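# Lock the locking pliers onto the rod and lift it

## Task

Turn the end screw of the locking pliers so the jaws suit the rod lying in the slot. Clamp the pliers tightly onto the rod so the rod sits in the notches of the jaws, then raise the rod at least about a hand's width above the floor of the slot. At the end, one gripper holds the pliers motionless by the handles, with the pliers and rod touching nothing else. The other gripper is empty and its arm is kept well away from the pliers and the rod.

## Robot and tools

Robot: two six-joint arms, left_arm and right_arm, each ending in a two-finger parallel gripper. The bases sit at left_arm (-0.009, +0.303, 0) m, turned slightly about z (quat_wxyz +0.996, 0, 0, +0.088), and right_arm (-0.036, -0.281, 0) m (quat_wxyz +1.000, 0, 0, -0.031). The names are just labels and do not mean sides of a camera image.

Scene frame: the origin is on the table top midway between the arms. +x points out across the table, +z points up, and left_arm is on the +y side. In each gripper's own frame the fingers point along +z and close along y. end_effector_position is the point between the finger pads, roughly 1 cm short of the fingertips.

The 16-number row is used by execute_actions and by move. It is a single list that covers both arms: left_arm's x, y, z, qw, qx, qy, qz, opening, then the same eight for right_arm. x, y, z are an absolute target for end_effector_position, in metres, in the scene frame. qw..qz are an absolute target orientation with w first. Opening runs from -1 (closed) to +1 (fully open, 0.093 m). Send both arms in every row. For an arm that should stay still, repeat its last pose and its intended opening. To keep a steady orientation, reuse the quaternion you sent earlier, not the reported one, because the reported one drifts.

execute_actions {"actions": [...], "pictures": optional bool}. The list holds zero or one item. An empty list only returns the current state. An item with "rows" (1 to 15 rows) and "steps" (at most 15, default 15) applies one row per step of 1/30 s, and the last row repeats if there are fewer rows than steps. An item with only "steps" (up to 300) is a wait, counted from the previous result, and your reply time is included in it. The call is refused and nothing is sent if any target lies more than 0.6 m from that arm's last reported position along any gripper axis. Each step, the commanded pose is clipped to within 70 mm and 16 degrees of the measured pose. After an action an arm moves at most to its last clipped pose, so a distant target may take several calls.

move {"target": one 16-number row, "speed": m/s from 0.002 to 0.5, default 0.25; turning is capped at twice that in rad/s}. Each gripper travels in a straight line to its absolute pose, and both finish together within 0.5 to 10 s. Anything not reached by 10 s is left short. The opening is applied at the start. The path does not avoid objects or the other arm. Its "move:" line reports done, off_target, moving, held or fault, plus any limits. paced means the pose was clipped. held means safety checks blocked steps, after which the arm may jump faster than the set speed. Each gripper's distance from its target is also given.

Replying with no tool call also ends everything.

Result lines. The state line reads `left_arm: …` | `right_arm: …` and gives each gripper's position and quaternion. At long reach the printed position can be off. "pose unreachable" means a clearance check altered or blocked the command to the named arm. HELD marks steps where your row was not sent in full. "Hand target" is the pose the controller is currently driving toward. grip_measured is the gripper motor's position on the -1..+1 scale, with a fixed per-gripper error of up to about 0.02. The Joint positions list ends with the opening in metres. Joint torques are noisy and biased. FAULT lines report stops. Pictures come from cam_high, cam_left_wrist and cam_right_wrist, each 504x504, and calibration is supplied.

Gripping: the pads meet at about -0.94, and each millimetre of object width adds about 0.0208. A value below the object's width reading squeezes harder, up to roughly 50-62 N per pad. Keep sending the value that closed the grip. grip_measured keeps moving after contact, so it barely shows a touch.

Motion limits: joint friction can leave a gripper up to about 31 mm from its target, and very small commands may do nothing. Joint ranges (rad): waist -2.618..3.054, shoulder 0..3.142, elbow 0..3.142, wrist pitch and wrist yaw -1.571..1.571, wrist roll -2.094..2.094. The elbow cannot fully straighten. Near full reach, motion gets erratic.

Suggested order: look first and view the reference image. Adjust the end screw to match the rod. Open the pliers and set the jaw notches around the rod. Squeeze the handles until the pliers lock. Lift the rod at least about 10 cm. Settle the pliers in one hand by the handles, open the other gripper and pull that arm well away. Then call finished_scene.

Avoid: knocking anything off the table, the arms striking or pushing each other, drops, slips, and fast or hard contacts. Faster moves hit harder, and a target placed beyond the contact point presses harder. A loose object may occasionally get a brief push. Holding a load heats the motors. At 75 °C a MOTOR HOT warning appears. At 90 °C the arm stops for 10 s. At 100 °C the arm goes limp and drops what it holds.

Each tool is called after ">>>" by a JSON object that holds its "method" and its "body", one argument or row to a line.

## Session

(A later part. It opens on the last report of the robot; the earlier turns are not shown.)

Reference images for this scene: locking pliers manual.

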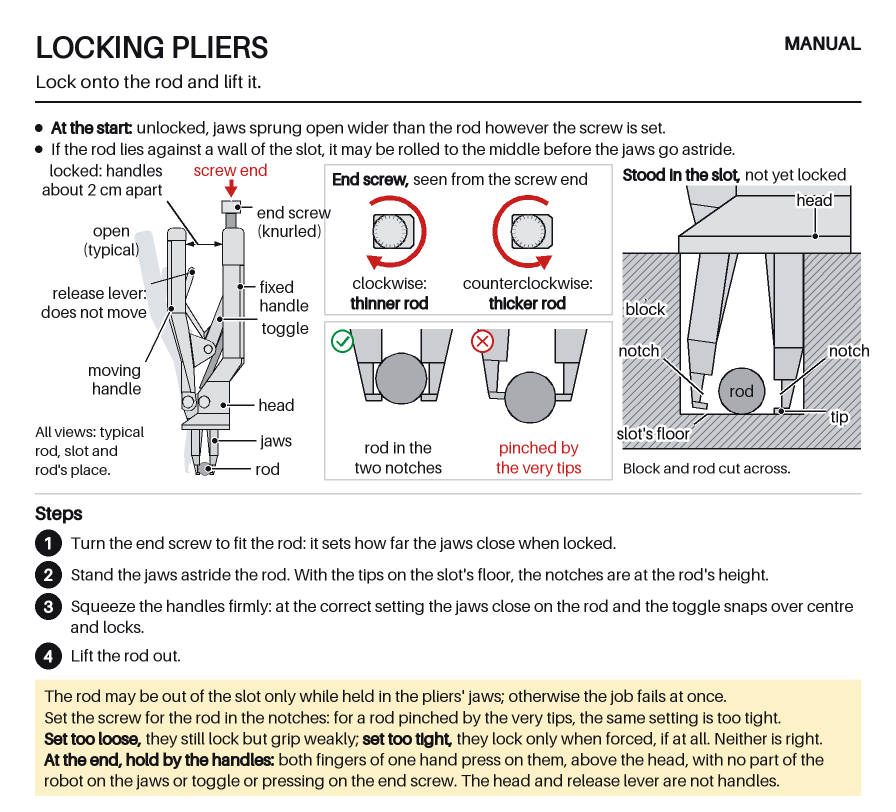

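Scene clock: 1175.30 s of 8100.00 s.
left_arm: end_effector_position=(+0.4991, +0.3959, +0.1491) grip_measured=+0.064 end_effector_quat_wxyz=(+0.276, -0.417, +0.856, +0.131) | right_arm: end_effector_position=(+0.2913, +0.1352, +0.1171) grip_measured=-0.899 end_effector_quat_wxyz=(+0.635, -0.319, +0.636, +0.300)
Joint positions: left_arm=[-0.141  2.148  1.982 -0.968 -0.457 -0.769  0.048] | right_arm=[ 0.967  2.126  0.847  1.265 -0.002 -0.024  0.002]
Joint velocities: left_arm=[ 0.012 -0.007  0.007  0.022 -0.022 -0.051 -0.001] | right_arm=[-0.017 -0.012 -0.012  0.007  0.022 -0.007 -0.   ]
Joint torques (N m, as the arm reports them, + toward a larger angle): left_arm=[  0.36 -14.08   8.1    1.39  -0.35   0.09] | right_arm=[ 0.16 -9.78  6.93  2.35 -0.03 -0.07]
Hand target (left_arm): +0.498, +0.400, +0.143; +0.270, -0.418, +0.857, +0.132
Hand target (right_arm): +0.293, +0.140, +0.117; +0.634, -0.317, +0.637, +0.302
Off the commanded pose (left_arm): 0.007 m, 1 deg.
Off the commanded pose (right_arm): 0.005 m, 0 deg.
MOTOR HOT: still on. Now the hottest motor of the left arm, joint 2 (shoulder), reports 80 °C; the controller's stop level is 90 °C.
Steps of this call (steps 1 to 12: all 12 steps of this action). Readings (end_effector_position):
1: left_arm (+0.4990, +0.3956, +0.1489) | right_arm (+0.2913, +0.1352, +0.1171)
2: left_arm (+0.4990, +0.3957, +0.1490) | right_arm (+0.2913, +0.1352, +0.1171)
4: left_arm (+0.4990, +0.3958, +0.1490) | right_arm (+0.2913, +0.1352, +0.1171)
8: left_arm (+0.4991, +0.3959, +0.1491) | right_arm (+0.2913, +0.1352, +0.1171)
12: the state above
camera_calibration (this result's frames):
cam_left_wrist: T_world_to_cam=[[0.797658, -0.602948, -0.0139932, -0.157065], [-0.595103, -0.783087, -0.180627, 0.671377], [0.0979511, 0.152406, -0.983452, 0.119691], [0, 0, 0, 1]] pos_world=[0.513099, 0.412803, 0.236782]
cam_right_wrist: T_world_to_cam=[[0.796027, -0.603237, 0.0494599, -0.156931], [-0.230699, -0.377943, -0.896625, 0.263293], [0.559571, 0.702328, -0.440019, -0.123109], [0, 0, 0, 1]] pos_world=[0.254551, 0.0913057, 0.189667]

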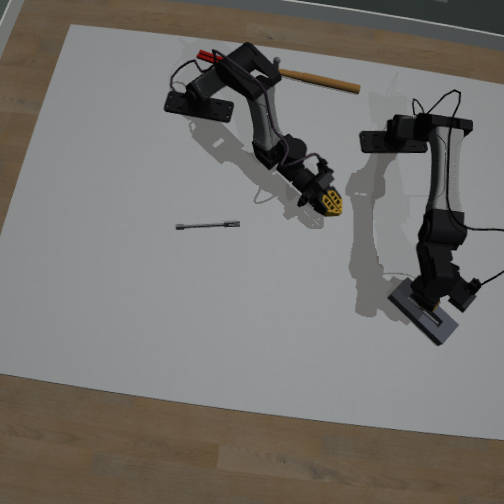

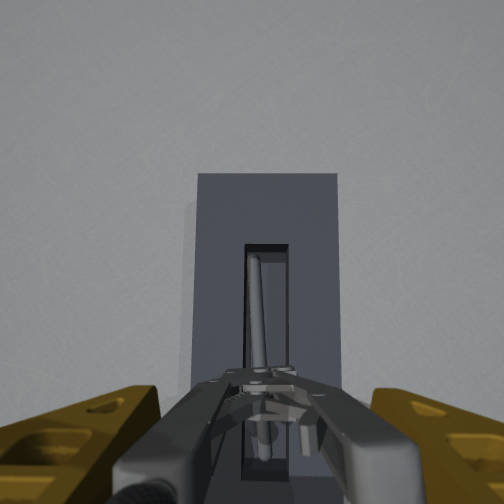

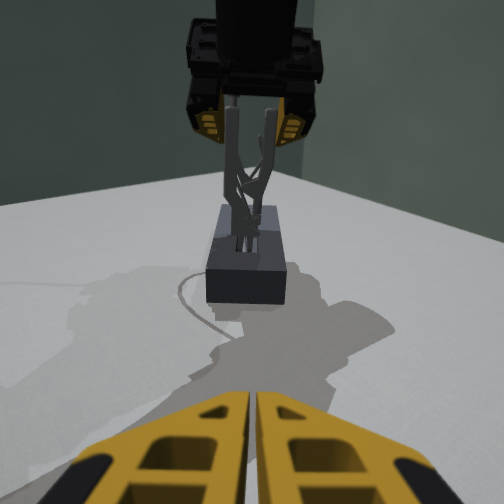

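>>> {"method": "execute_actions", "body": {
  "actions": [
    {"rows":[[0.498,0.400,0.143,0.270,-0.418,0.857,0.132,0.045,0.293,0.14,0.117,0.634,-0.317,0.637,0.302,-0.9],[0.498,0.400,0.143,0.270,-0.418,0.857,0.132,0.03,0.293,0.14,0.117,0.634,-0.317,0.637,0.302,-0.9]],"steps":12}
  ]
}}

>>> {"method": "zoom_image", "body": {
  "camera": "cam_right_wrist",
  "region": [180, 90, 350, 260]
}}

Scene clock: 1186.87 s of 8100.00 s.
left_arm: end_effector_position=(+0.4991, +0.3960, +0.1492) grip_measured=+0.033 end_effector_quat_wxyz=(+0.276, -0.417, +0.856, +0.131) | right_arm: end_effector_position=(+0.2913, +0.1352, +0.1171) grip_measured=-0.899 end_effector_quat_wxyz=(+0.635, -0.319, +0.636, +0.300)
Joint positions: left_arm=[-0.141  2.148  1.982 -0.968 -0.458 -0.768  0.047] | right_arm=[ 0.967  2.126  0.847  1.265 -0.002 -0.024  0.002]
Joint velocities: left_arm=[-0.007 -0.002 -0.002 -0.007  0.066  0.037 -0.001] | right_arm=[-0.002 -0.007 -0.012 -0.007 -0.037  0.037  0.   ]
Joint torques (N m, as the arm reports them, + toward a larger angle): left_arm=[  0.57 -13.95   8.08   1.42  -0.32   0.13] | right_arm=[ 0.09 -9.72  6.91  2.34 -0.02 -0.06]
Hand target (left_arm): +0.498, +0.400, +0.143; +0.270, -0.418, +0.857, +0.132
Hand target (right_arm): +0.293, +0.140, +0.117; +0.634, -0.317, +0.637, +0.302
Off the commanded pose (left_arm): 0.007 m, 1 deg.
Off the commanded pose (right_arm): 0.005 m, 0 deg.
MOTOR HOT: still on. Now the hottest motor of the left arm, joint 2 (shoulder), reports 80 °C; the controller's stop level is 90 °C.
Steps of this call (steps 1 to 335: nothing new was sent; steps 336 to 347: all 12 steps of this action). Readings (end_effector_position):
336: left_arm (+0.4991, +0.3959, +0.1491) | right_arm (+0.2913, +0.1352, +0.1171)
337: left_arm (+0.4991, +0.3960, +0.1492) | right_arm (+0.2913, +0.1352, +0.1171)
339: left_arm (+0.4991, +0.3960, +0.1492) | right_arm (+0.2913, +0.1352, +0.1171)
343: left_arm (+0.4991, +0.3960, +0.1492) | right_arm (+0.2913, +0.1352, +0.1171)
347: the state above
camera_calibration (this result's frames):
cam_left_wrist: T_world_to_cam=[[0.797385, -0.603283, -0.0150178, -0.156565], [-0.595485, -0.782556, -0.18167, 0.671691], [0.0978462, 0.153804, -0.983245, 0.11924], [0, 0, 0, 1]] pos_world=[0.513158, 0.412843, 0.236917]
cam_right_wrist: T_world_to_cam=[[0.796027, -0.603237, 0.0494599, -0.156931], [-0.230699, -0.377943, -0.896625, 0.263293], [0.559571, 0.702328, -0.440019, -0.123109], [0, 0, 0, 1]] pos_world=[0.254551, 0.0913057, 0.189667]

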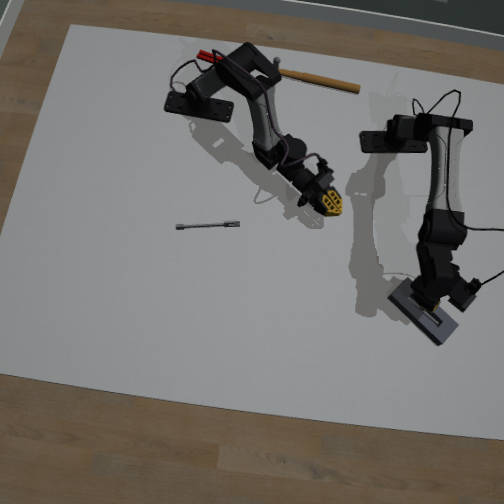

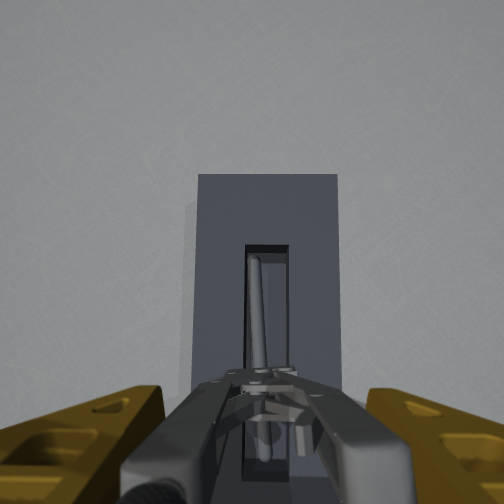

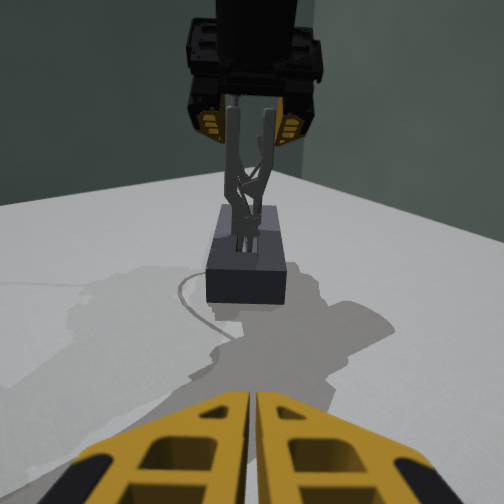

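Region (180, 90, 350, 260) of cam_right_wrist's 504x504 image, scaled by 2.965, with more detail than that image has.

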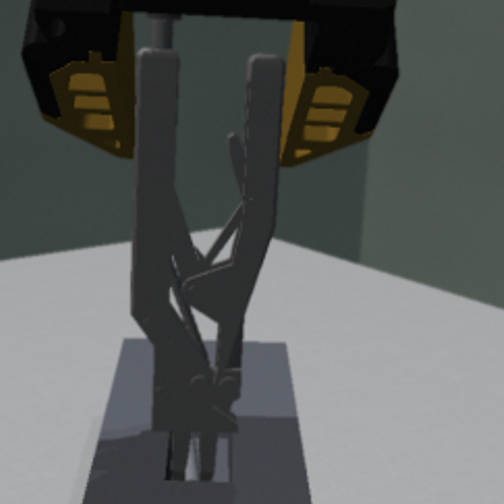

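>>> {"method": "zoom_image", "body": {
  "camera": "cam_right_wrist",
  "region": [225, 220, 275, 260]
}}

>>> {"method": "zoom_image", "body": {
  "camera": "cam_left_wrist",
  "region": [210, 340, 330, 480]
}}

Region (225, 220, 275, 260) of cam_right_wrist's 504x504 image, scaled by 10.080, with more detail than that image has; it fills the top 403 rows of this view, and the rest is white.

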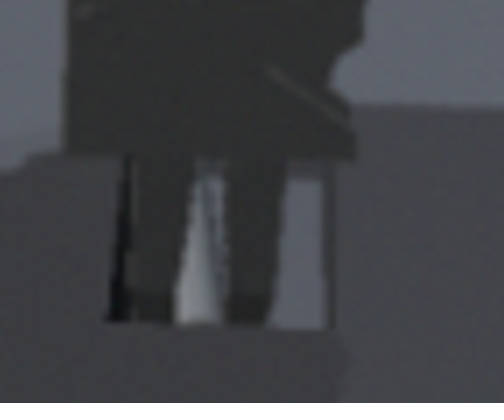

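Region (210, 340, 330, 480) of cam_left_wrist's 504x504 image, scaled by 3.600, with more detail than that image has; it fills the left 432 columns of this view, and the rest is white.

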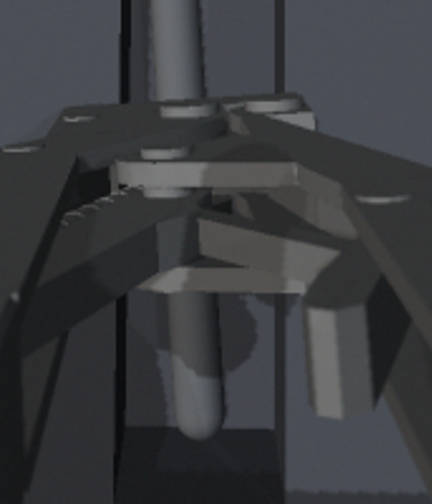

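>>> {"method": "execute_actions", "body": {
  "actions": [
    {"rows":[[0.498,0.400,0.143,0.270,-0.418,0.857,0.132,0.01,0.293,0.14,0.117,0.634,-0.317,0.637,0.302,-0.9],[0.498,0.400,0.143,0.270,-0.418,0.857,0.132,-0.01,0.293,0.14,0.117,0.634,-0.317,0.637,0.302,-0.9],[0.498,0.400,0.143,0.270,-0.418,0.857,0.132,-0.03,0.293,0.14,0.117,0.634,-0.317,0.637,0.302,-0.9],[0.498,0.400,0.143,0.270,-0.418,0.857,0.132,-0.05,0.293,0.14,0.117,0.634,-0.317,0.637,0.302,-0.9],[0.498,0.400,0.143,0.270,-0.418,0.857,0.132,-0.07,0.293,0.14,0.117,0.634,-0.317,0.637,0.302,-0.9]],"steps":15}
  ],
  "pictures": false
}}

>>> {"method": "execute_actions", "body": {
  "actions": [
    {"rows":[[0.498,0.400,0.143,0.270,-0.418,0.857,0.132,-0.03,0.293,0.14,0.117,0.634,-0.317,0.637,0.302,-0.9],[0.498,0.400,0.143,0.270,-0.418,0.857,0.132,0.0,0.293,0.14,0.117,0.634,-0.317,0.637,0.302,-0.9],[0.498,0.400,0.143,0.270,-0.418,0.857,0.132,0.03,0.293,0.14,0.117,0.634,-0.317,0.637,0.302,-0.9],[0.498,0.400,0.143,0.270,-0.418,0.857,0.132,0.06,0.293,0.14,0.117,0.634,-0.317,0.637,0.302,-0.9],[0.498,0.400,0.143,0.270,-0.418,0.857,0.132,0.09,0.293,0.14,0.117,0.634,-0.317,0.637,0.302,-0.9],[0.498,0.400,0.143,0.270,-0.418,0.857,0.132,0.12,0.293,0.14,0.117,0.634,-0.317,0.637,0.302,-0.9],[0.498,0.400,0.143,0.270,-0.418,0.857,0.132,0.16,0.293,0.14,0.117,0.634,-0.317,0.637,0.302,-0.9],[0.498,0.400,0.143,0.270,-0.418,0.857,0.132,0.2,0.293,0.14,0.117,0.634,-0.317,0.637,0.302,-0.9],[0.498,0.400,0.143,0.270,-0.418,0.857,0.132,0.25,0.293,0.14,0.117,0.634,-0.317,0.637,0.302,-0.9]],"steps":15}
  ]
}}

Scene clock: 1200.00 s of 8100.00 s.
left_arm: end_effector_position=(+0.4991, +0.3962, +0.1493) grip_measured=-0.061 end_effector_quat_wxyz=(+0.276, -0.417, +0.856, +0.132) | right_arm: end_effector_position=(+0.2913, +0.1352, +0.1171) grip_measured=-0.899 end_effector_quat_wxyz=(+0.635, -0.319, +0.636, +0.300)
Joint positions: left_arm=[-0.141  2.148  1.982 -0.968 -0.459 -0.768  0.042] | right_arm=[ 0.967  2.126  0.847  1.265 -0.002 -0.024  0.002]
Joint velocities: left_arm=[-0.007 -0.007 -0.007 -0.037 -0.066 -0.007 -0.001] | right_arm=[ 0.002 -0.012  0.012  0.007 -0.051 -0.037 -0.001]
Joint torques (N m, as the arm reports them, + toward a larger angle): left_arm=[  0.43 -14.24   8.09   1.41  -0.34   0.1 ] | right_arm=[ 0.13 -9.76  6.96  2.36 -0.03 -0.07]
Hand target (left_arm): +0.498, +0.400, +0.143; +0.270, -0.418, +0.857, +0.132
Hand target (right_arm): +0.293, +0.140, +0.117; +0.634, -0.317, +0.637, +0.302
Off the commanded pose (left_arm): 0.007 m, 1 deg.
Off the commanded pose (right_arm): 0.005 m, 0 deg.
MOTOR HOT: still on. Now the hottest motor of the left arm, joint 2 (shoulder), reports 80 °C; the controller's stop level is 90 °C.
Steps of this call (steps 1 to 379: nothing new was sent; steps 380 to 394: all 15 steps of this action). Readings (end_effector_position):
380: left_arm (+0.4991, +0.3962, +0.1493) | right_arm (+0.2913, +0.1352, +0.1171)
381: left_arm (+0.4991, +0.3962, +0.1493) | right_arm (+0.2913, +0.1352, +0.1171)
383: left_arm (+0.4991, +0.3962, +0.1493) | right_arm (+0.2913, +0.1352, +0.1171)
387: left_arm (+0.4991, +0.3962, +0.1493) | right_arm (+0.2913, +0.1352, +0.1171)
394: the state above

Scene clock: 1200.50 s of 8100.00 s.
left_arm: end_effector_position=(+0.4992, +0.3957, +0.1491) grip_measured=+0.248 end_effector_quat_wxyz=(+0.276, -0.417, +0.856, +0.130) | right_arm: end_effector_position=(+0.2913, +0.1352, +0.1171) grip_measured=-0.899 end_effector_quat_wxyz=(+0.635, -0.319, +0.636, +0.300)
Joint positions: left_arm=[-0.141  2.148  1.982 -0.968 -0.456 -0.768  0.057] | right_arm=[ 0.967  2.126  0.847  1.265 -0.002 -0.024  0.002]
Joint velocities: left_arm=[ 0.017  0.002 -0.017 -0.066  0.037 -0.022 -0.   ] | right_arm=[-0.007  0.012 -0.002  0.022  0.037 -0.022  0.001]
Joint torques (N m, as the arm reports them, + toward a larger angle): left_arm=[  0.6  -14.1    8.12   1.42  -0.42   0.07] | right_arm=[ 0.11 -9.72  6.98  2.35 -0.03 -0.08]
Hand target (left_arm): +0.498, +0.400, +0.143; +0.270, -0.418, +0.857, +0.132
Hand target (right_arm): +0.293, +0.140, +0.117; +0.634, -0.317, +0.637, +0.302
Off the commanded pose (left_arm): 0.008 m, 1 deg.
Off the commanded pose (right_arm): 0.005 m, 0 deg.
MOTOR HOT: still on. Now the hottest motor of the left arm, joint 2 (shoulder), reports 80 °C; the controller's stop level is 90 °C.
Steps of this call (steps 1 to 15: all 15 steps of this action). Readings (end_effector_position):
1: left_arm (+0.4991, +0.3962, +0.1493) | right_arm (+0.2913, +0.1352, +0.1171)
2: left_arm (+0.4991, +0.3962, +0.1493) | right_arm (+0.2913, +0.1352, +0.1171)
4: left_arm (+0.4991, +0.3962, +0.1493) | right_arm (+0.2913, +0.1352, +0.1171)
8: left_arm (+0.4991, +0.3959, +0.1492) | right_arm (+0.2913, +0.1352, +0.1171)
15: the state above
camera_calibration (this result's frames):
cam_left_wrist: T_world_to_cam=[[0.796802, -0.604085, -0.0137074, -0.156429], [-0.596229, -0.782354, -0.180092, 0.671501], [0.0980668, 0.151671, -0.983554, 0.119913], [0, 0, 0, 1]] pos_world=[0.513252, 0.412668, 0.236729]
cam_right_wrist: T_world_to_cam=[[0.796027, -0.603237, 0.0494599, -0.156931], [-0.230699, -0.377943, -0.896625, 0.263293], [0.559571, 0.702328, -0.440019, -0.123109], [0, 0, 0, 1]] pos_world=[0.254551, 0.0913057, 0.189667]

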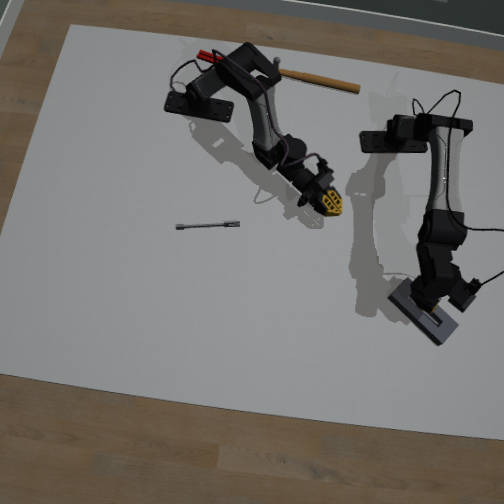

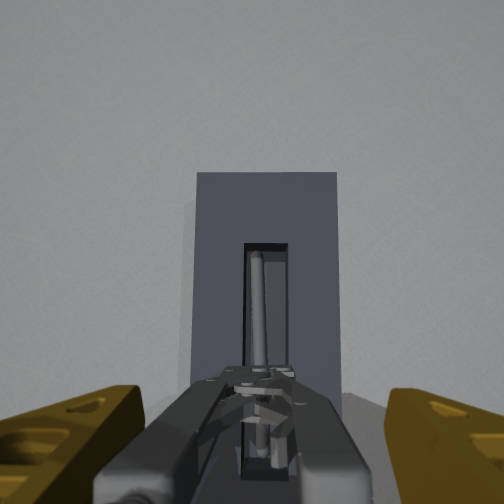

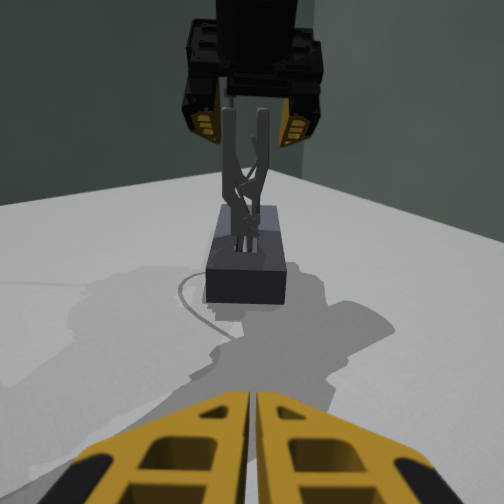

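>>> {"method": "execute_actions", "body": {
  "actions": []
}}

Scene clock: 1209.07 s of 8100.00 s.
left_arm: end_effector_position=(+0.4992, +0.3956, +0.1490) grip_measured=+0.248 end_effector_quat_wxyz=(+0.276, -0.417, +0.856, +0.130) | right_arm: end_effector_position=(+0.2913, +0.1352, +0.1171) grip_measured=-0.899 end_effector_quat_wxyz=(+0.635, -0.319, +0.636, +0.300)
Joint positions: left_arm=[-0.141  2.148  1.982 -0.968 -0.455 -0.768  0.057] | right_arm=[ 0.967  2.126  0.847  1.265 -0.002 -0.024  0.002]
Joint velocities: left_arm=[ 0.002 -0.012 -0.007  0.022  0.007  0.022 -0.   ] | right_arm=[-0.002 -0.022 -0.007 -0.066 -0.11   0.081 -0.001]
Joint torques (N m, as the arm reports them, + toward a larger angle): left_arm=[  0.36 -14.16   8.19   1.45  -0.37   0.11] | right_arm=[ 0.12 -9.74  6.93  2.34  0.   -0.07]
Hand target (left_arm): +0.498, +0.400, +0.143; +0.270, -0.418, +0.857, +0.132
Hand target (right_arm): +0.293, +0.140, +0.117; +0.634, -0.317, +0.637, +0.302
Off the commanded pose (left_arm): 0.008 m, 1 deg.
Off the commanded pose (right_arm): 0.005 m, 0 deg.
MOTOR HOT: still on. Now the hottest motor of the left arm, joint 2 (shoulder), reports 80 °C; the controller's stop level is 90 °C.
Steps of this call (steps 1 to 257: nothing new was sent). Readings (end_effector_position):
1: left_arm (+0.4992, +0.3956, +0.1490) | right_arm (+0.2913, +0.1352, +0.1171)
2: left_arm (+0.4992, +0.3956, +0.1490) | right_arm (+0.2913, +0.1352, +0.1171)
4: left_arm (+0.4992, +0.3956, +0.1490) | right_arm (+0.2913, +0.1352, +0.1171)
8: left_arm (+0.4992, +0.3956, +0.1490) | right_arm (+0.2913, +0.1352, +0.1171)
257: the state above
camera_calibration (this result's frames):
cam_left_wrist: T_world_to_cam=[[0.796705, -0.604218, -0.0134888, -0.156407], [-0.596353, -0.78232, -0.179829, 0.671469], [0.0981034, 0.151315, -0.983605, 0.120026], [0, 0, 0, 1]] pos_world=[0.513268, 0.412639, 0.236698]
cam_right_wrist: T_world_to_cam=[[0.796027, -0.603237, 0.0494599, -0.156931], [-0.230699, -0.377943, -0.896625, 0.263293], [0.559571, 0.702328, -0.440019, -0.123109], [0, 0, 0, 1]] pos_world=[0.254551, 0.0913057, 0.189667]

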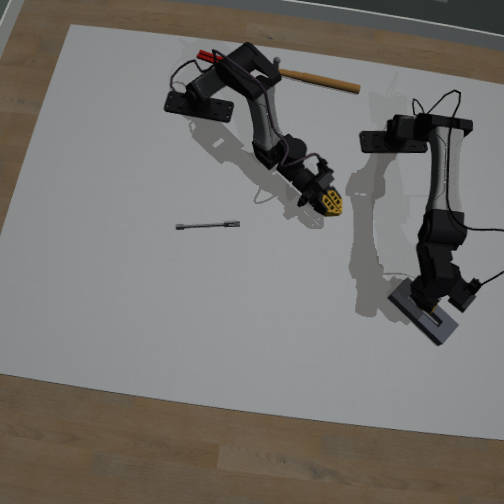

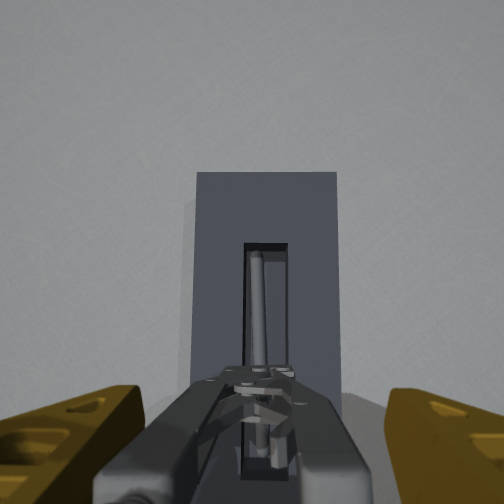

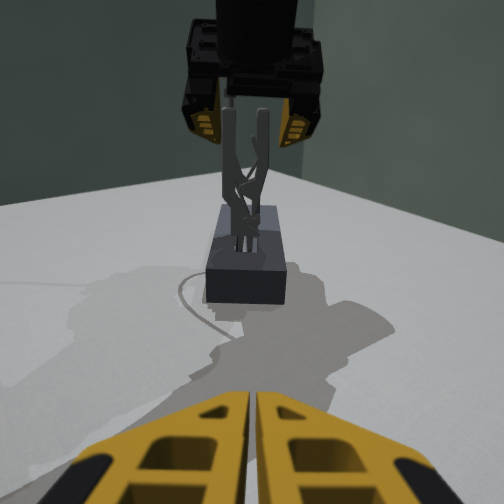

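>>> {"method": "move", "body": {
  "target": [0.50,0.398,0.225,0.270,-0.418,0.857,0.132,0.6,0.293,0.14,0.117,0.634,-0.317,0.637,0.302,-0.9],
  "speed": 0.08
}}

>>> {"method": "move", "body": {
  "target": [0.16,0.35,0.22,0.381,-0.080,0.920,0.033,-0.4,0.293,0.14,0.117,0.634,-0.317,0.637,0.302,-0.9]
}}

>>> {"method": "wait", "body": {
  "seconds": 10
}}

>>> {"method": "wait", "body": {
  "seconds": 10
}}

Scene clock: 1214.77 s of 8100.00 s.
left_arm: end_effector_position=(+0.4972, +0.3955, +0.2266) grip_measured=+0.598 end_effector_quat_wxyz=(+0.274, -0.417, +0.857, +0.131) | right_arm: end_effector_position=(+0.2913, +0.1352, +0.1171) grip_measured=-0.899 end_effector_quat_wxyz=(+0.635, -0.319, +0.636, +0.300)
Joint positions: left_arm=[-0.141  2.275  2.514 -1.378 -0.455 -0.768  0.074] | right_arm=[ 0.967  2.126  0.847  1.265 -0.002 -0.024  0.002]
Joint velocities: left_arm=[-0.012  0.007  0.032 -0.022  0.022 -0.037 -0.001] | right_arm=[ 0.007  0.002 -0.002  0.051  0.051  0.125  0.001]
Joint torques (N m, as the arm reports them, + toward a larger angle): left_arm=[  0.13 -13.17  10.77   1.22  -0.38   0.07] | right_arm=[ 0.13 -9.72  6.91  2.35 -0.02 -0.08]
Hand target (left_arm): +0.498, +0.398, +0.224; +0.271, -0.418, +0.857, +0.132
Hand target (right_arm): +0.293, +0.140, +0.117; +0.634, -0.317, +0.637, +0.302
Off the commanded pose (left_arm): 0.004 m, 0 deg.
Off the commanded pose (right_arm): 0.005 m, 0 deg.
MOTOR HOT: still on. Now the hottest motor of the left arm, joint 2 (shoulder), reports 80 °C; the controller's stop level is 90 °C.
move: done
camera_calibration (this result's frames):
cam_left_wrist: T_world_to_cam=[[0.796539, -0.604353, -0.0168156, -0.152951], [-0.597292, -0.782315, -0.176708, 0.683872], [0.0936389, 0.150798, -0.98412, 0.199044], [0, 0, 0, 1]] pos_world=[0.511664, 0.412552, 0.314157]
cam_right_wrist: T_world_to_cam=[[0.796027, -0.603237, 0.0494599, -0.156931], [-0.230699, -0.377943, -0.896625, 0.263293], [0.559571, 0.702328, -0.440019, -0.123109], [0, 0, 0, 1]] pos_world=[0.254551, 0.0913057, 0.189667]

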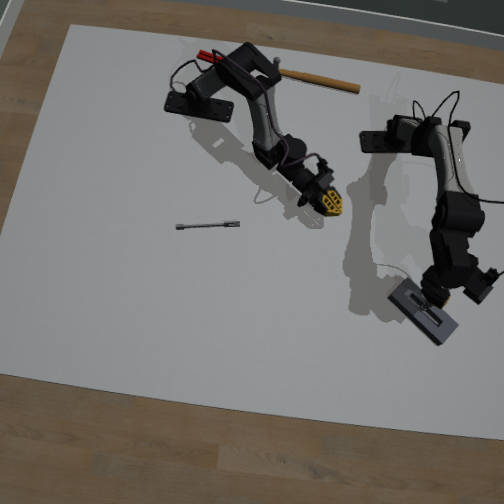

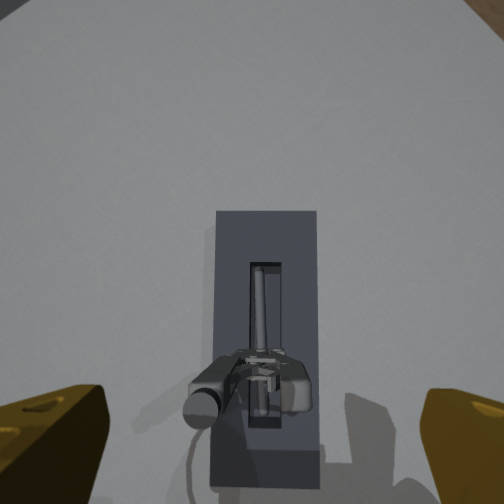

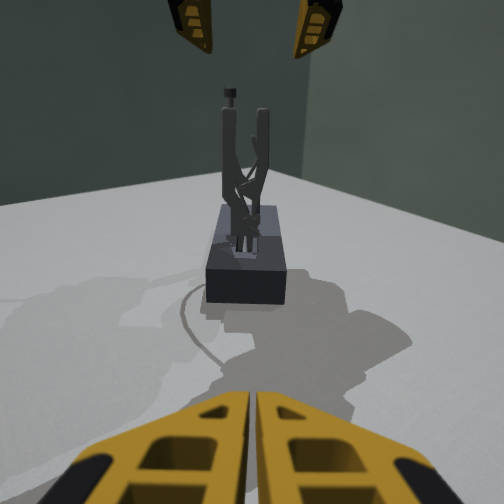

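Scene clock: 1217.13 s of 8100.00 s.
left_arm: end_effector_position=(+0.1626, +0.3478, +0.2298) grip_measured=-0.399 end_effector_quat_wxyz=(+0.394, -0.078, +0.915, +0.044) | right_arm: end_effector_position=(+0.2913, +0.1352, +0.1171) grip_measured=-0.899 end_effector_quat_wxyz=(+0.635, -0.319, +0.636, +0.300)
Joint positions: left_arm=[ 0.206  0.55   0.921 -1.134  0.135  0.154  0.026] | right_arm=[ 0.967  2.126  0.847  1.265 -0.002 -0.024  0.002]
Joint velocities: left_arm=[-0.007 -0.022  0.007 -0.037  0.007  0.051  0.   ] | right_arm=[-0.007 -0.017  0.007 -0.066 -0.095  0.037  0.002]
Joint torques (N m, as the arm reports them, + toward a larger angle): left_arm=[0.27 1.33 6.13 2.03 0.04 0.14] | right_arm=[ 0.15 -9.72  6.91  2.35 -0.02 -0.08]
Hand target (left_arm): +0.159, +0.347, +0.220; +0.383, -0.078, +0.920, +0.041
Hand target (right_arm): +0.293, +0.140, +0.117; +0.634, -0.317, +0.637, +0.302
Off the commanded pose (left_arm): 0.010 m, 2 deg.
Off the commanded pose (right_arm): 0.005 m, 0 deg.
MOTOR HOT: still on. Now the hottest motor of the left arm, joint 2 (shoulder), reports 79 °C; the controller's stop level is 90 °C.
move: done
camera_calibration (this result's frames):
cam_left_wrist: T_world_to_cam=[[0.19864, -0.979421, -0.0357439, 0.316852], [-0.913581, -0.171836, -0.368569, 0.330446], [0.354842, 0.105867, -0.928913, 0.201199], [0, 0, 0, 1]] pos_world=[0.167556, 0.345814, 0.320014]
cam_right_wrist: T_world_to_cam=[[0.796027, -0.603237, 0.0494599, -0.156931], [-0.230699, -0.377943, -0.896625, 0.263293], [0.559571, 0.702328, -0.440019, -0.123109], [0, 0, 0, 1]] pos_world=[0.254551, 0.0913057, 0.189667]

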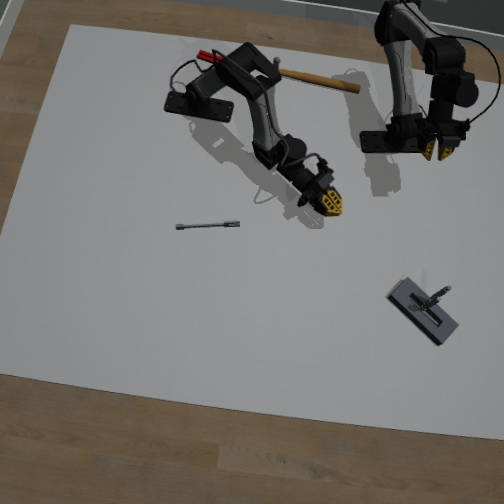

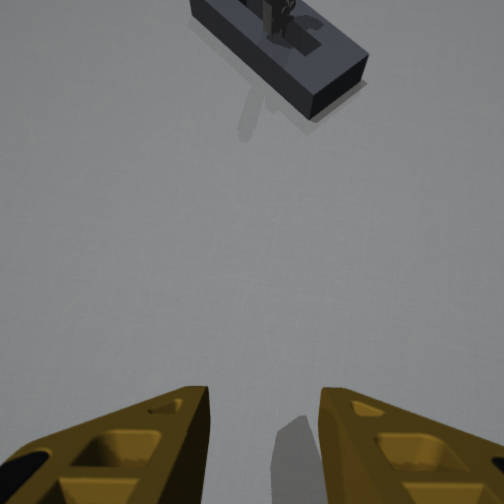

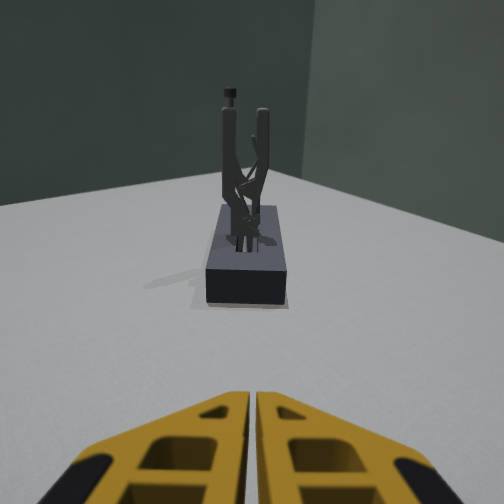

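Scene clock: 1227.13 s of 8100.00 s.
left_arm: end_effector_position=(+0.1626, +0.3474, +0.2297) grip_measured=-0.399 end_effector_quat_wxyz=(+0.394, -0.077, +0.915, +0.043) | right_arm: end_effector_position=(+0.2913, +0.1352, +0.1171) grip_measured=-0.899 end_effector_quat_wxyz=(+0.635, -0.319, +0.636, +0.300)
Joint positions: left_arm=[ 0.206  0.55   0.921 -1.135  0.137  0.157  0.026] | right_arm=[ 0.967  2.126  0.847  1.265 -0.002 -0.024  0.002]
Joint velocities: left_arm=[ 0.002 -0.002 -0.002 -0.007 -0.037 -0.037  0.001] | right_arm=[ 0.027  0.007  0.002 -0.051  0.007 -0.037 -0.001]
Joint torques (N m, as the arm reports them, + toward a larger angle): left_arm=[0.37 1.4  6.06 1.99 0.08 0.11] | right_arm=[ 0.1  -9.72  6.98  2.35 -0.03 -0.06]
Hand target (left_arm): +0.159, +0.347, +0.220; +0.383, -0.077, +0.920, +0.041
Hand target (right_arm): +0.293, +0.140, +0.117; +0.634, -0.317, +0.637, +0.302
Off the commanded pose (left_arm): 0.010 m, 2 deg.
Off the commanded pose (right_arm): 0.005 m, 0 deg.
MOTOR HOT: cleared. Now the hottest motor of the left arm, joint 2 (shoulder), reports 72 °C.
Steps of this call (steps 1 to 300: nothing new was sent). Readings (end_effector_position):
1: left_arm (+0.1625, +0.3478, +0.2297) | right_arm (+0.2913, +0.1352, +0.1171)
2: left_arm (+0.1626, +0.3477, +0.2297) | right_arm (+0.2913, +0.1352, +0.1171)
4: left_arm (+0.1626, +0.3476, +0.2297) | right_arm (+0.2913, +0.1352, +0.1171)
8: left_arm (+0.1626, +0.3475, +0.2298) | right_arm (+0.2913, +0.1352, +0.1171)
300: the state above
camera_calibration (this result's frames):
cam_left_wrist: T_world_to_cam=[[0.195468, -0.98006, -0.0357161, 0.317175], [-0.914292, -0.168934, -0.368146, 0.32934], [0.354771, 0.104616, -0.929082, 0.201642], [0, 0, 0, 1]] pos_world=[0.167579, 0.345392, 0.319915]
cam_right_wrist: T_world_to_cam=[[0.796027, -0.603237, 0.0494599, -0.156931], [-0.230699, -0.377943, -0.896625, 0.263293], [0.559571, 0.702328, -0.440019, -0.123109], [0, 0, 0, 1]] pos_world=[0.254551, 0.0913057, 0.189667]

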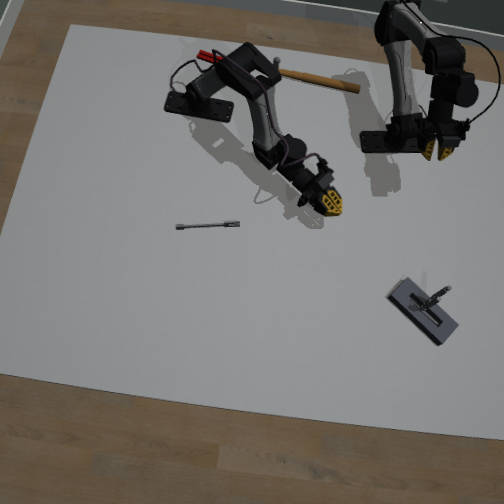

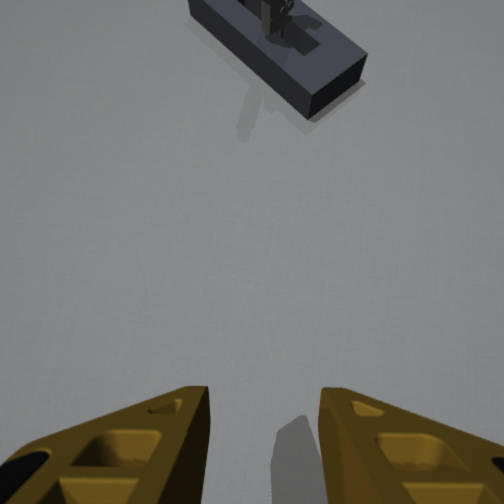

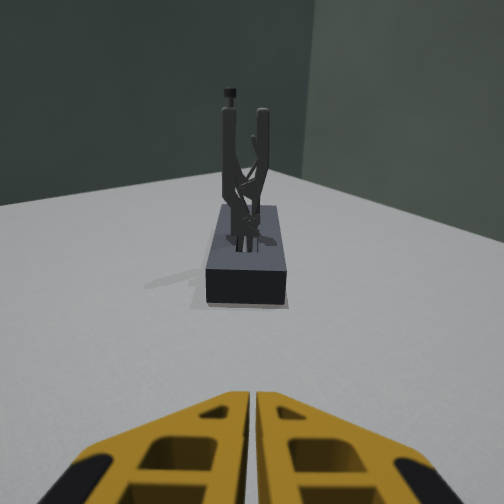

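Scene clock: 1237.13 s of 8100.00 s.
left_arm: end_effector_position=(+0.1626, +0.3474, +0.2297) grip_measured=-0.399 end_effector_quat_wxyz=(+0.394, -0.077, +0.915, +0.043) | right_arm: end_effector_position=(+0.2913, +0.1352, +0.1171) grip_measured=-0.899 end_effector_quat_wxyz=(+0.635, -0.319, +0.636, +0.300)
Joint positions: left_arm=[ 0.206  0.55   0.921 -1.135  0.137  0.157  0.026] | right_arm=[ 0.967  2.126  0.847  1.265 -0.002 -0.024  0.002]
Joint velocities: left_arm=[-0.017 -0.007 -0.002 -0.007 -0.066  0.007 -0.001] | right_arm=[-0.002 -0.007 -0.012  0.007 -0.081  0.007 -0.   ]
Joint torques (N m, as the arm reports them, + toward a larger angle): left_arm=[0.43 1.28 6.03 2.01 0.04 0.15] | right_arm=[ 0.11 -9.75  6.97  2.35 -0.02 -0.08]
Hand target (left_arm): +0.159, +0.347, +0.220; +0.383, -0.077, +0.920, +0.041
Hand target (right_arm): +0.293, +0.140, +0.117; +0.634, -0.317, +0.637, +0.302
Off the commanded pose (left_arm): 0.010 m, 2 deg.
Off the commanded pose (right_arm): 0.005 m, 0 deg.
Steps of this call (steps 1 to 300: nothing new was sent). Readings (end_effector_position):
1: left_arm (+0.1626, +0.3474, +0.2297) | right_arm (+0.2913, +0.1352, +0.1171)
2: left_arm (+0.1626, +0.3474, +0.2297) | right_arm (+0.2913, +0.1352, +0.1171)
4: left_arm (+0.1626, +0.3474, +0.2297) | right_arm (+0.2913, +0.1352, +0.1171)
8: left_arm (+0.1626, +0.3474, +0.2297) | right_arm (+0.2913, +0.1352, +0.1171)
300: the state above
camera_calibration (this result's frames):
cam_left_wrist: T_world_to_cam=[[0.195468, -0.98006, -0.0357161, 0.317175], [-0.914292, -0.168934, -0.368146, 0.32934], [0.354771, 0.104616, -0.929082, 0.201642], [0, 0, 0, 1]] pos_world=[0.167579, 0.345392, 0.319915]
cam_right_wrist: T_world_to_cam=[[0.796027, -0.603237, 0.0494599, -0.156931], [-0.230699, -0.377943, -0.896625, 0.263293], [0.559571, 0.702328, -0.440019, -0.123109], [0, 0, 0, 1]] pos_world=[0.254551, 0.0913057, 0.189667]

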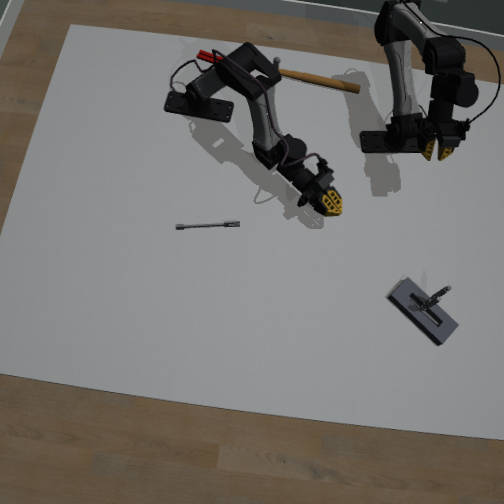

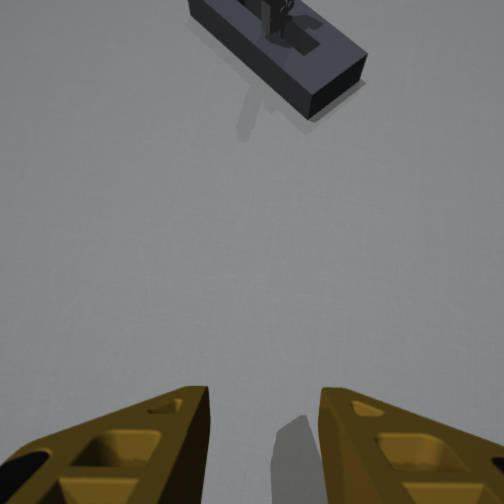

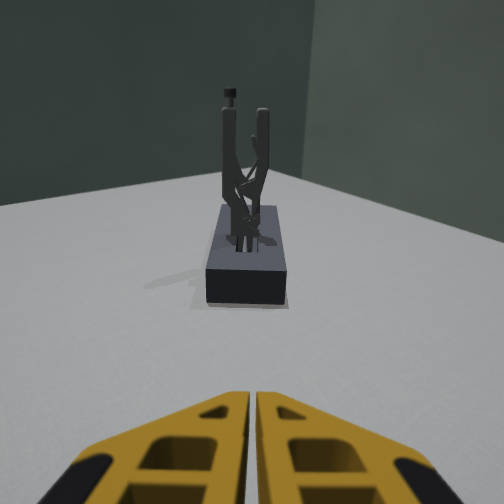

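>>> {"method": "move", "body": {
  "target": [0.483,0.408,0.215,0.323,-0.496,0.779,0.206,-0.4,0.293,0.14,0.117,0.634,-0.317,0.637,0.302,-0.9]
}}

Scene clock: 1248.40 s of 8100.00 s.
left_arm: end_effector_position=(+0.4813, +0.4117, +0.2157) grip_measured=-0.399 end_effector_quat_wxyz=(+0.317, -0.497, +0.783, +0.197) | right_arm: end_effector_position=(+0.2913, +0.1352, +0.1171) grip_measured=-0.899 end_effector_quat_wxyz=(+0.635, -0.319, +0.636, +0.300)
Joint positions: left_arm=[-0.169  2.173  2.232 -1.23  -0.671 -0.982  0.026] | right_arm=[ 0.967  2.126  0.847  1.265 -0.002 -0.024  0.002]
Joint velocities: left_arm=[ 0.002  0.007  0.002 -0.007 -0.037  0.066  0.001] | right_arm=[ 0.002 -0.002 -0.002  0.11  -0.022 -0.022  0.   ]
Joint torques (N m, as the arm reports them, + toward a larger angle): left_arm=[ -0.46 -12.57  11.19   1.1   -0.62  -0.07] | right_arm=[ 0.13 -9.69  6.94  2.34 -0.01 -0.06]
Hand target (left_arm): +0.484, +0.411, +0.215; +0.317, -0.498, +0.782, +0.200
Hand target (right_arm): +0.293, +0.140, +0.117; +0.634, -0.317, +0.637, +0.302
Off the commanded pose (left_arm): 0.004 m, 1 deg.
Off the commanded pose (right_arm): 0.005 m, 0 deg.
move: done
camera_calibration (this result's frames):
cam_left_wrist: T_world_to_cam=[[0.912305, -0.409335, -0.0120327, -0.267699], [-0.391278, -0.862636, -0.320562, 0.650015], [0.120838, 0.297159, -0.947151, 0.106083], [0, 0, 0, 1]] pos_world=[0.485741, 0.419624, 0.305626]
cam_right_wrist: T_world_to_cam=[[0.796027, -0.603237, 0.0494599, -0.156931], [-0.230699, -0.377943, -0.896625, 0.263293], [0.559571, 0.702328, -0.440019, -0.123109], [0, 0, 0, 1]] pos_world=[0.254551, 0.0913057, 0.189667]

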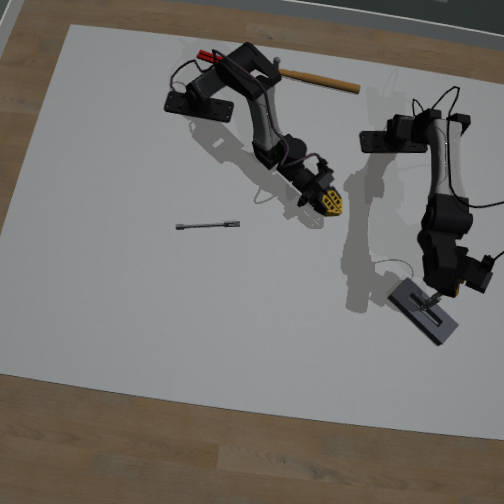

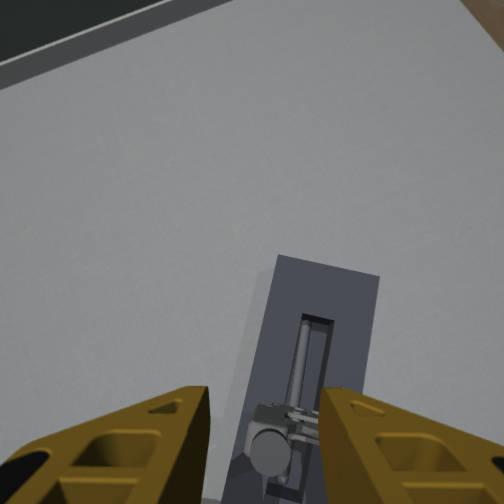

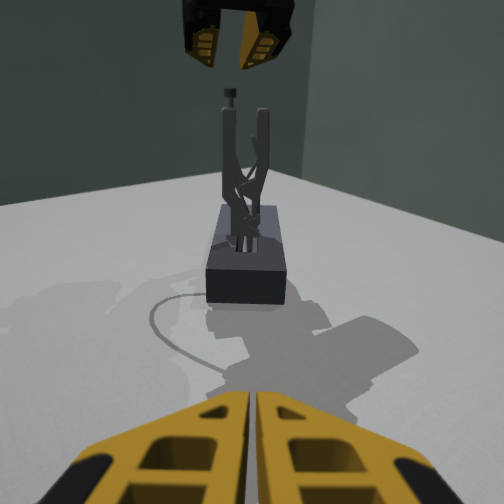

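>>> {"method": "move", "body": {
  "target": [0.482,0.402,0.183,0.323,-0.496,0.779,0.206,-0.4,0.293,0.14,0.117,0.634,-0.317,0.637,0.302,-0.9],
  "speed": 0.04
}}

>>> {"method": "zoom_image", "body": {
  "camera": "cam_right_wrist",
  "region": [170,20,330,180]
}}

Scene clock: 1254.37 s of 8100.00 s.
left_arm: end_effector_position=(+0.4851, +0.4054, +0.1847) grip_measured=-0.399 end_effector_quat_wxyz=(+0.321, -0.497, +0.780, +0.205) | right_arm: end_effector_position=(+0.2913, +0.1352, +0.1171) grip_measured=-0.899 end_effector_quat_wxyz=(+0.635, -0.319, +0.636, +0.300)
Joint positions: left_arm=[-0.189  2.161  2.081 -1.104 -0.697 -1.005  0.026] | right_arm=[ 0.967  2.126  0.847  1.265 -0.002 -0.024  0.002]
Joint velocities: left_arm=[-0.002  0.002  0.002 -0.007  0.095  0.007 -0.   ] | right_arm=[-0.017 -0.002 -0.012  0.022  0.022  0.007 -0.   ]
Joint torques (N m, as the arm reports them, + toward a larger angle): left_arm=[ -0.89 -15.81   6.1    1.3   -0.65  -0.04] | right_arm=[ 0.13 -9.7   6.89  2.35 -0.02 -0.07]
Hand target (left_arm): +0.483, +0.402, +0.183; +0.322, -0.496, +0.779, +0.206
Hand target (right_arm): +0.293, +0.140, +0.117; +0.634, -0.317, +0.637, +0.302
Off the commanded pose (left_arm): 0.005 m, 0 deg.
Off the commanded pose (right_arm): 0.005 m, 0 deg.
move: done
camera_calibration (this result's frames):
cam_left_wrist: T_world_to_cam=[[0.915101, -0.402835, -0.0177414, -0.277075], [-0.385047, -0.859936, -0.335036, 0.634698], [0.119708, 0.313423, -0.942038, 0.0711183], [0, 0, 0, 1]] pos_world=[0.489426, 0.411894, 0.274727]
cam_right_wrist: T_world_to_cam=[[0.796027, -0.603237, 0.0494599, -0.156931], [-0.230699, -0.377943, -0.896625, 0.263293], [0.559571, 0.702328, -0.440019, -0.123109], [0, 0, 0, 1]] pos_world=[0.254551, 0.0913057, 0.189667]

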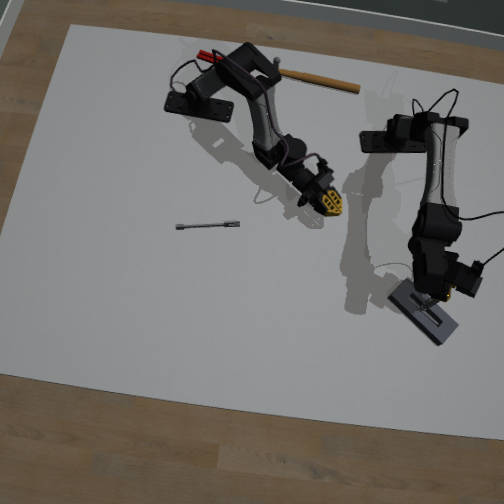

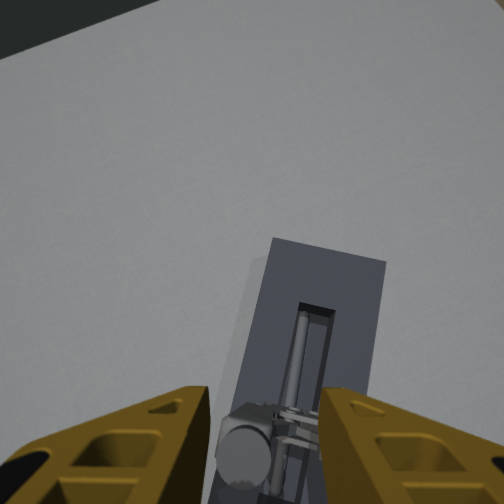

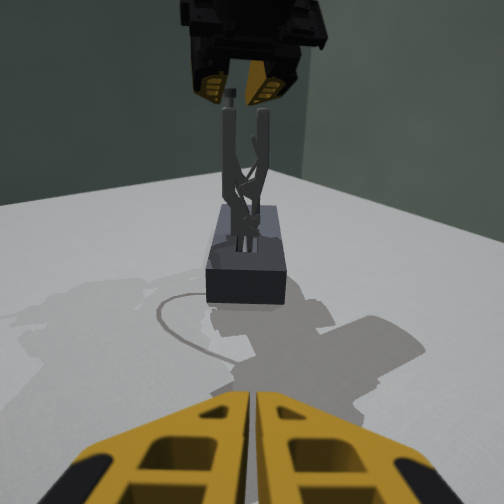

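Region (170, 20, 330, 180) of cam_right_wrist's 504x504 image, scaled by 3.150, with more detail than that image has.

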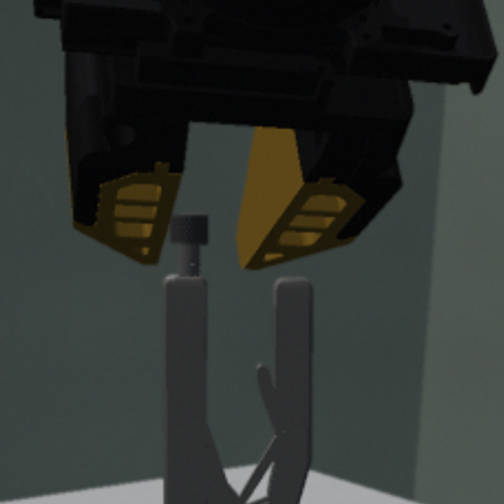

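>>> {"method": "move", "body": {
  "target": [0.476,0.400,0.183,0.323,-0.496,0.779,0.206,-0.4,0.293,0.14,0.117,0.634,-0.317,0.637,0.302,-0.9],
  "speed": 0.02
}}

Scene clock: 1257.27 s of 8100.00 s.
left_arm: end_effector_position=(+0.4788, +0.4029, +0.1843) grip_measured=-0.399 end_effector_quat_wxyz=(+0.321, -0.497, +0.780, +0.205) | right_arm: end_effector_position=(+0.2913, +0.1352, +0.1171) grip_measured=-0.899 end_effector_quat_wxyz=(+0.635, -0.319, +0.636, +0.300)
Joint positions: left_arm=[-0.195  2.131  2.032 -1.09  -0.699 -1.012  0.026] | right_arm=[ 0.967  2.126  0.847  1.265 -0.002 -0.024  0.002]
Joint velocities: left_arm=[ 0.002 -0.007 -0.022  0.037 -0.022  0.081  0.001] | right_arm=[-0.012 -0.002  0.002  0.007 -0.066 -0.081 -0.001]
Joint torques (N m, as the arm reports them, + toward a larger angle): left_arm=[ -1.09 -15.59   6.14   1.28  -0.61  -0.08] | right_arm=[ 0.14 -9.71  6.95  2.34 -0.02 -0.07]
Hand target (left_arm): +0.476, +0.400, +0.183; +0.323, -0.496, +0.779, +0.206
Hand target (right_arm): +0.293, +0.140, +0.117; +0.634, -0.317, +0.637, +0.302
Off the commanded pose (left_arm): 0.004 m, 0 deg.
Off the commanded pose (right_arm): 0.005 m, 0 deg.
move: done
camera_calibration (this result's frames):
cam_left_wrist: T_world_to_cam=[[0.914825, -0.403448, -0.018001, -0.271909], [-0.385715, -0.859671, -0.334947, 0.630246], [0.119659, 0.313361, -0.942065, 0.0723488], [0, 0, 0, 1]] pos_world=[0.483187, 0.409432, 0.274361]
cam_right_wrist: T_world_to_cam=[[0.796027, -0.603237, 0.0494599, -0.156931], [-0.230699, -0.377943, -0.896625, 0.263293], [0.559571, 0.702328, -0.440019, -0.123109], [0, 0, 0, 1]] pos_world=[0.254551, 0.0913057, 0.189667]

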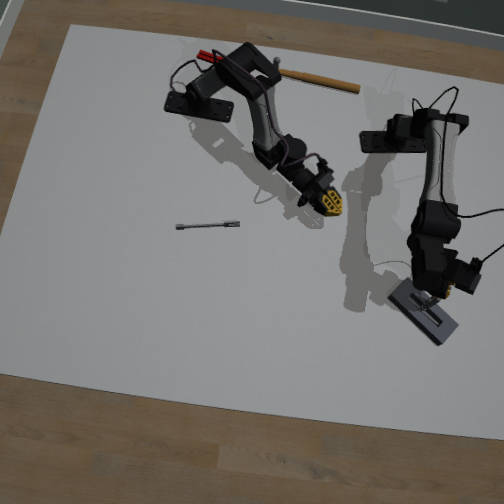

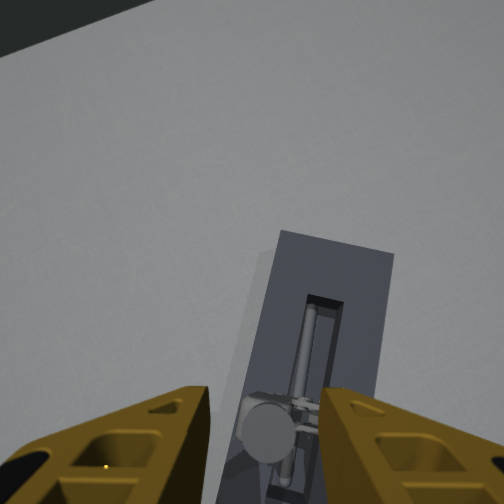

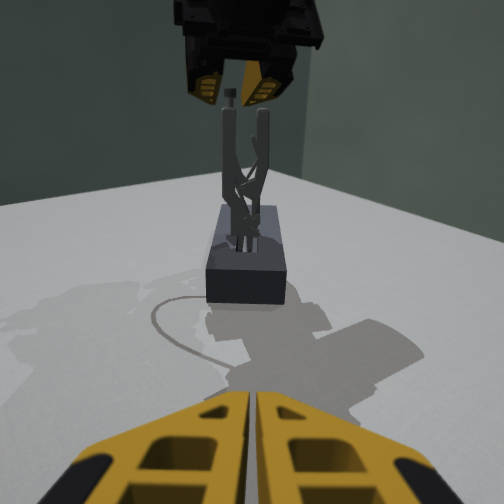

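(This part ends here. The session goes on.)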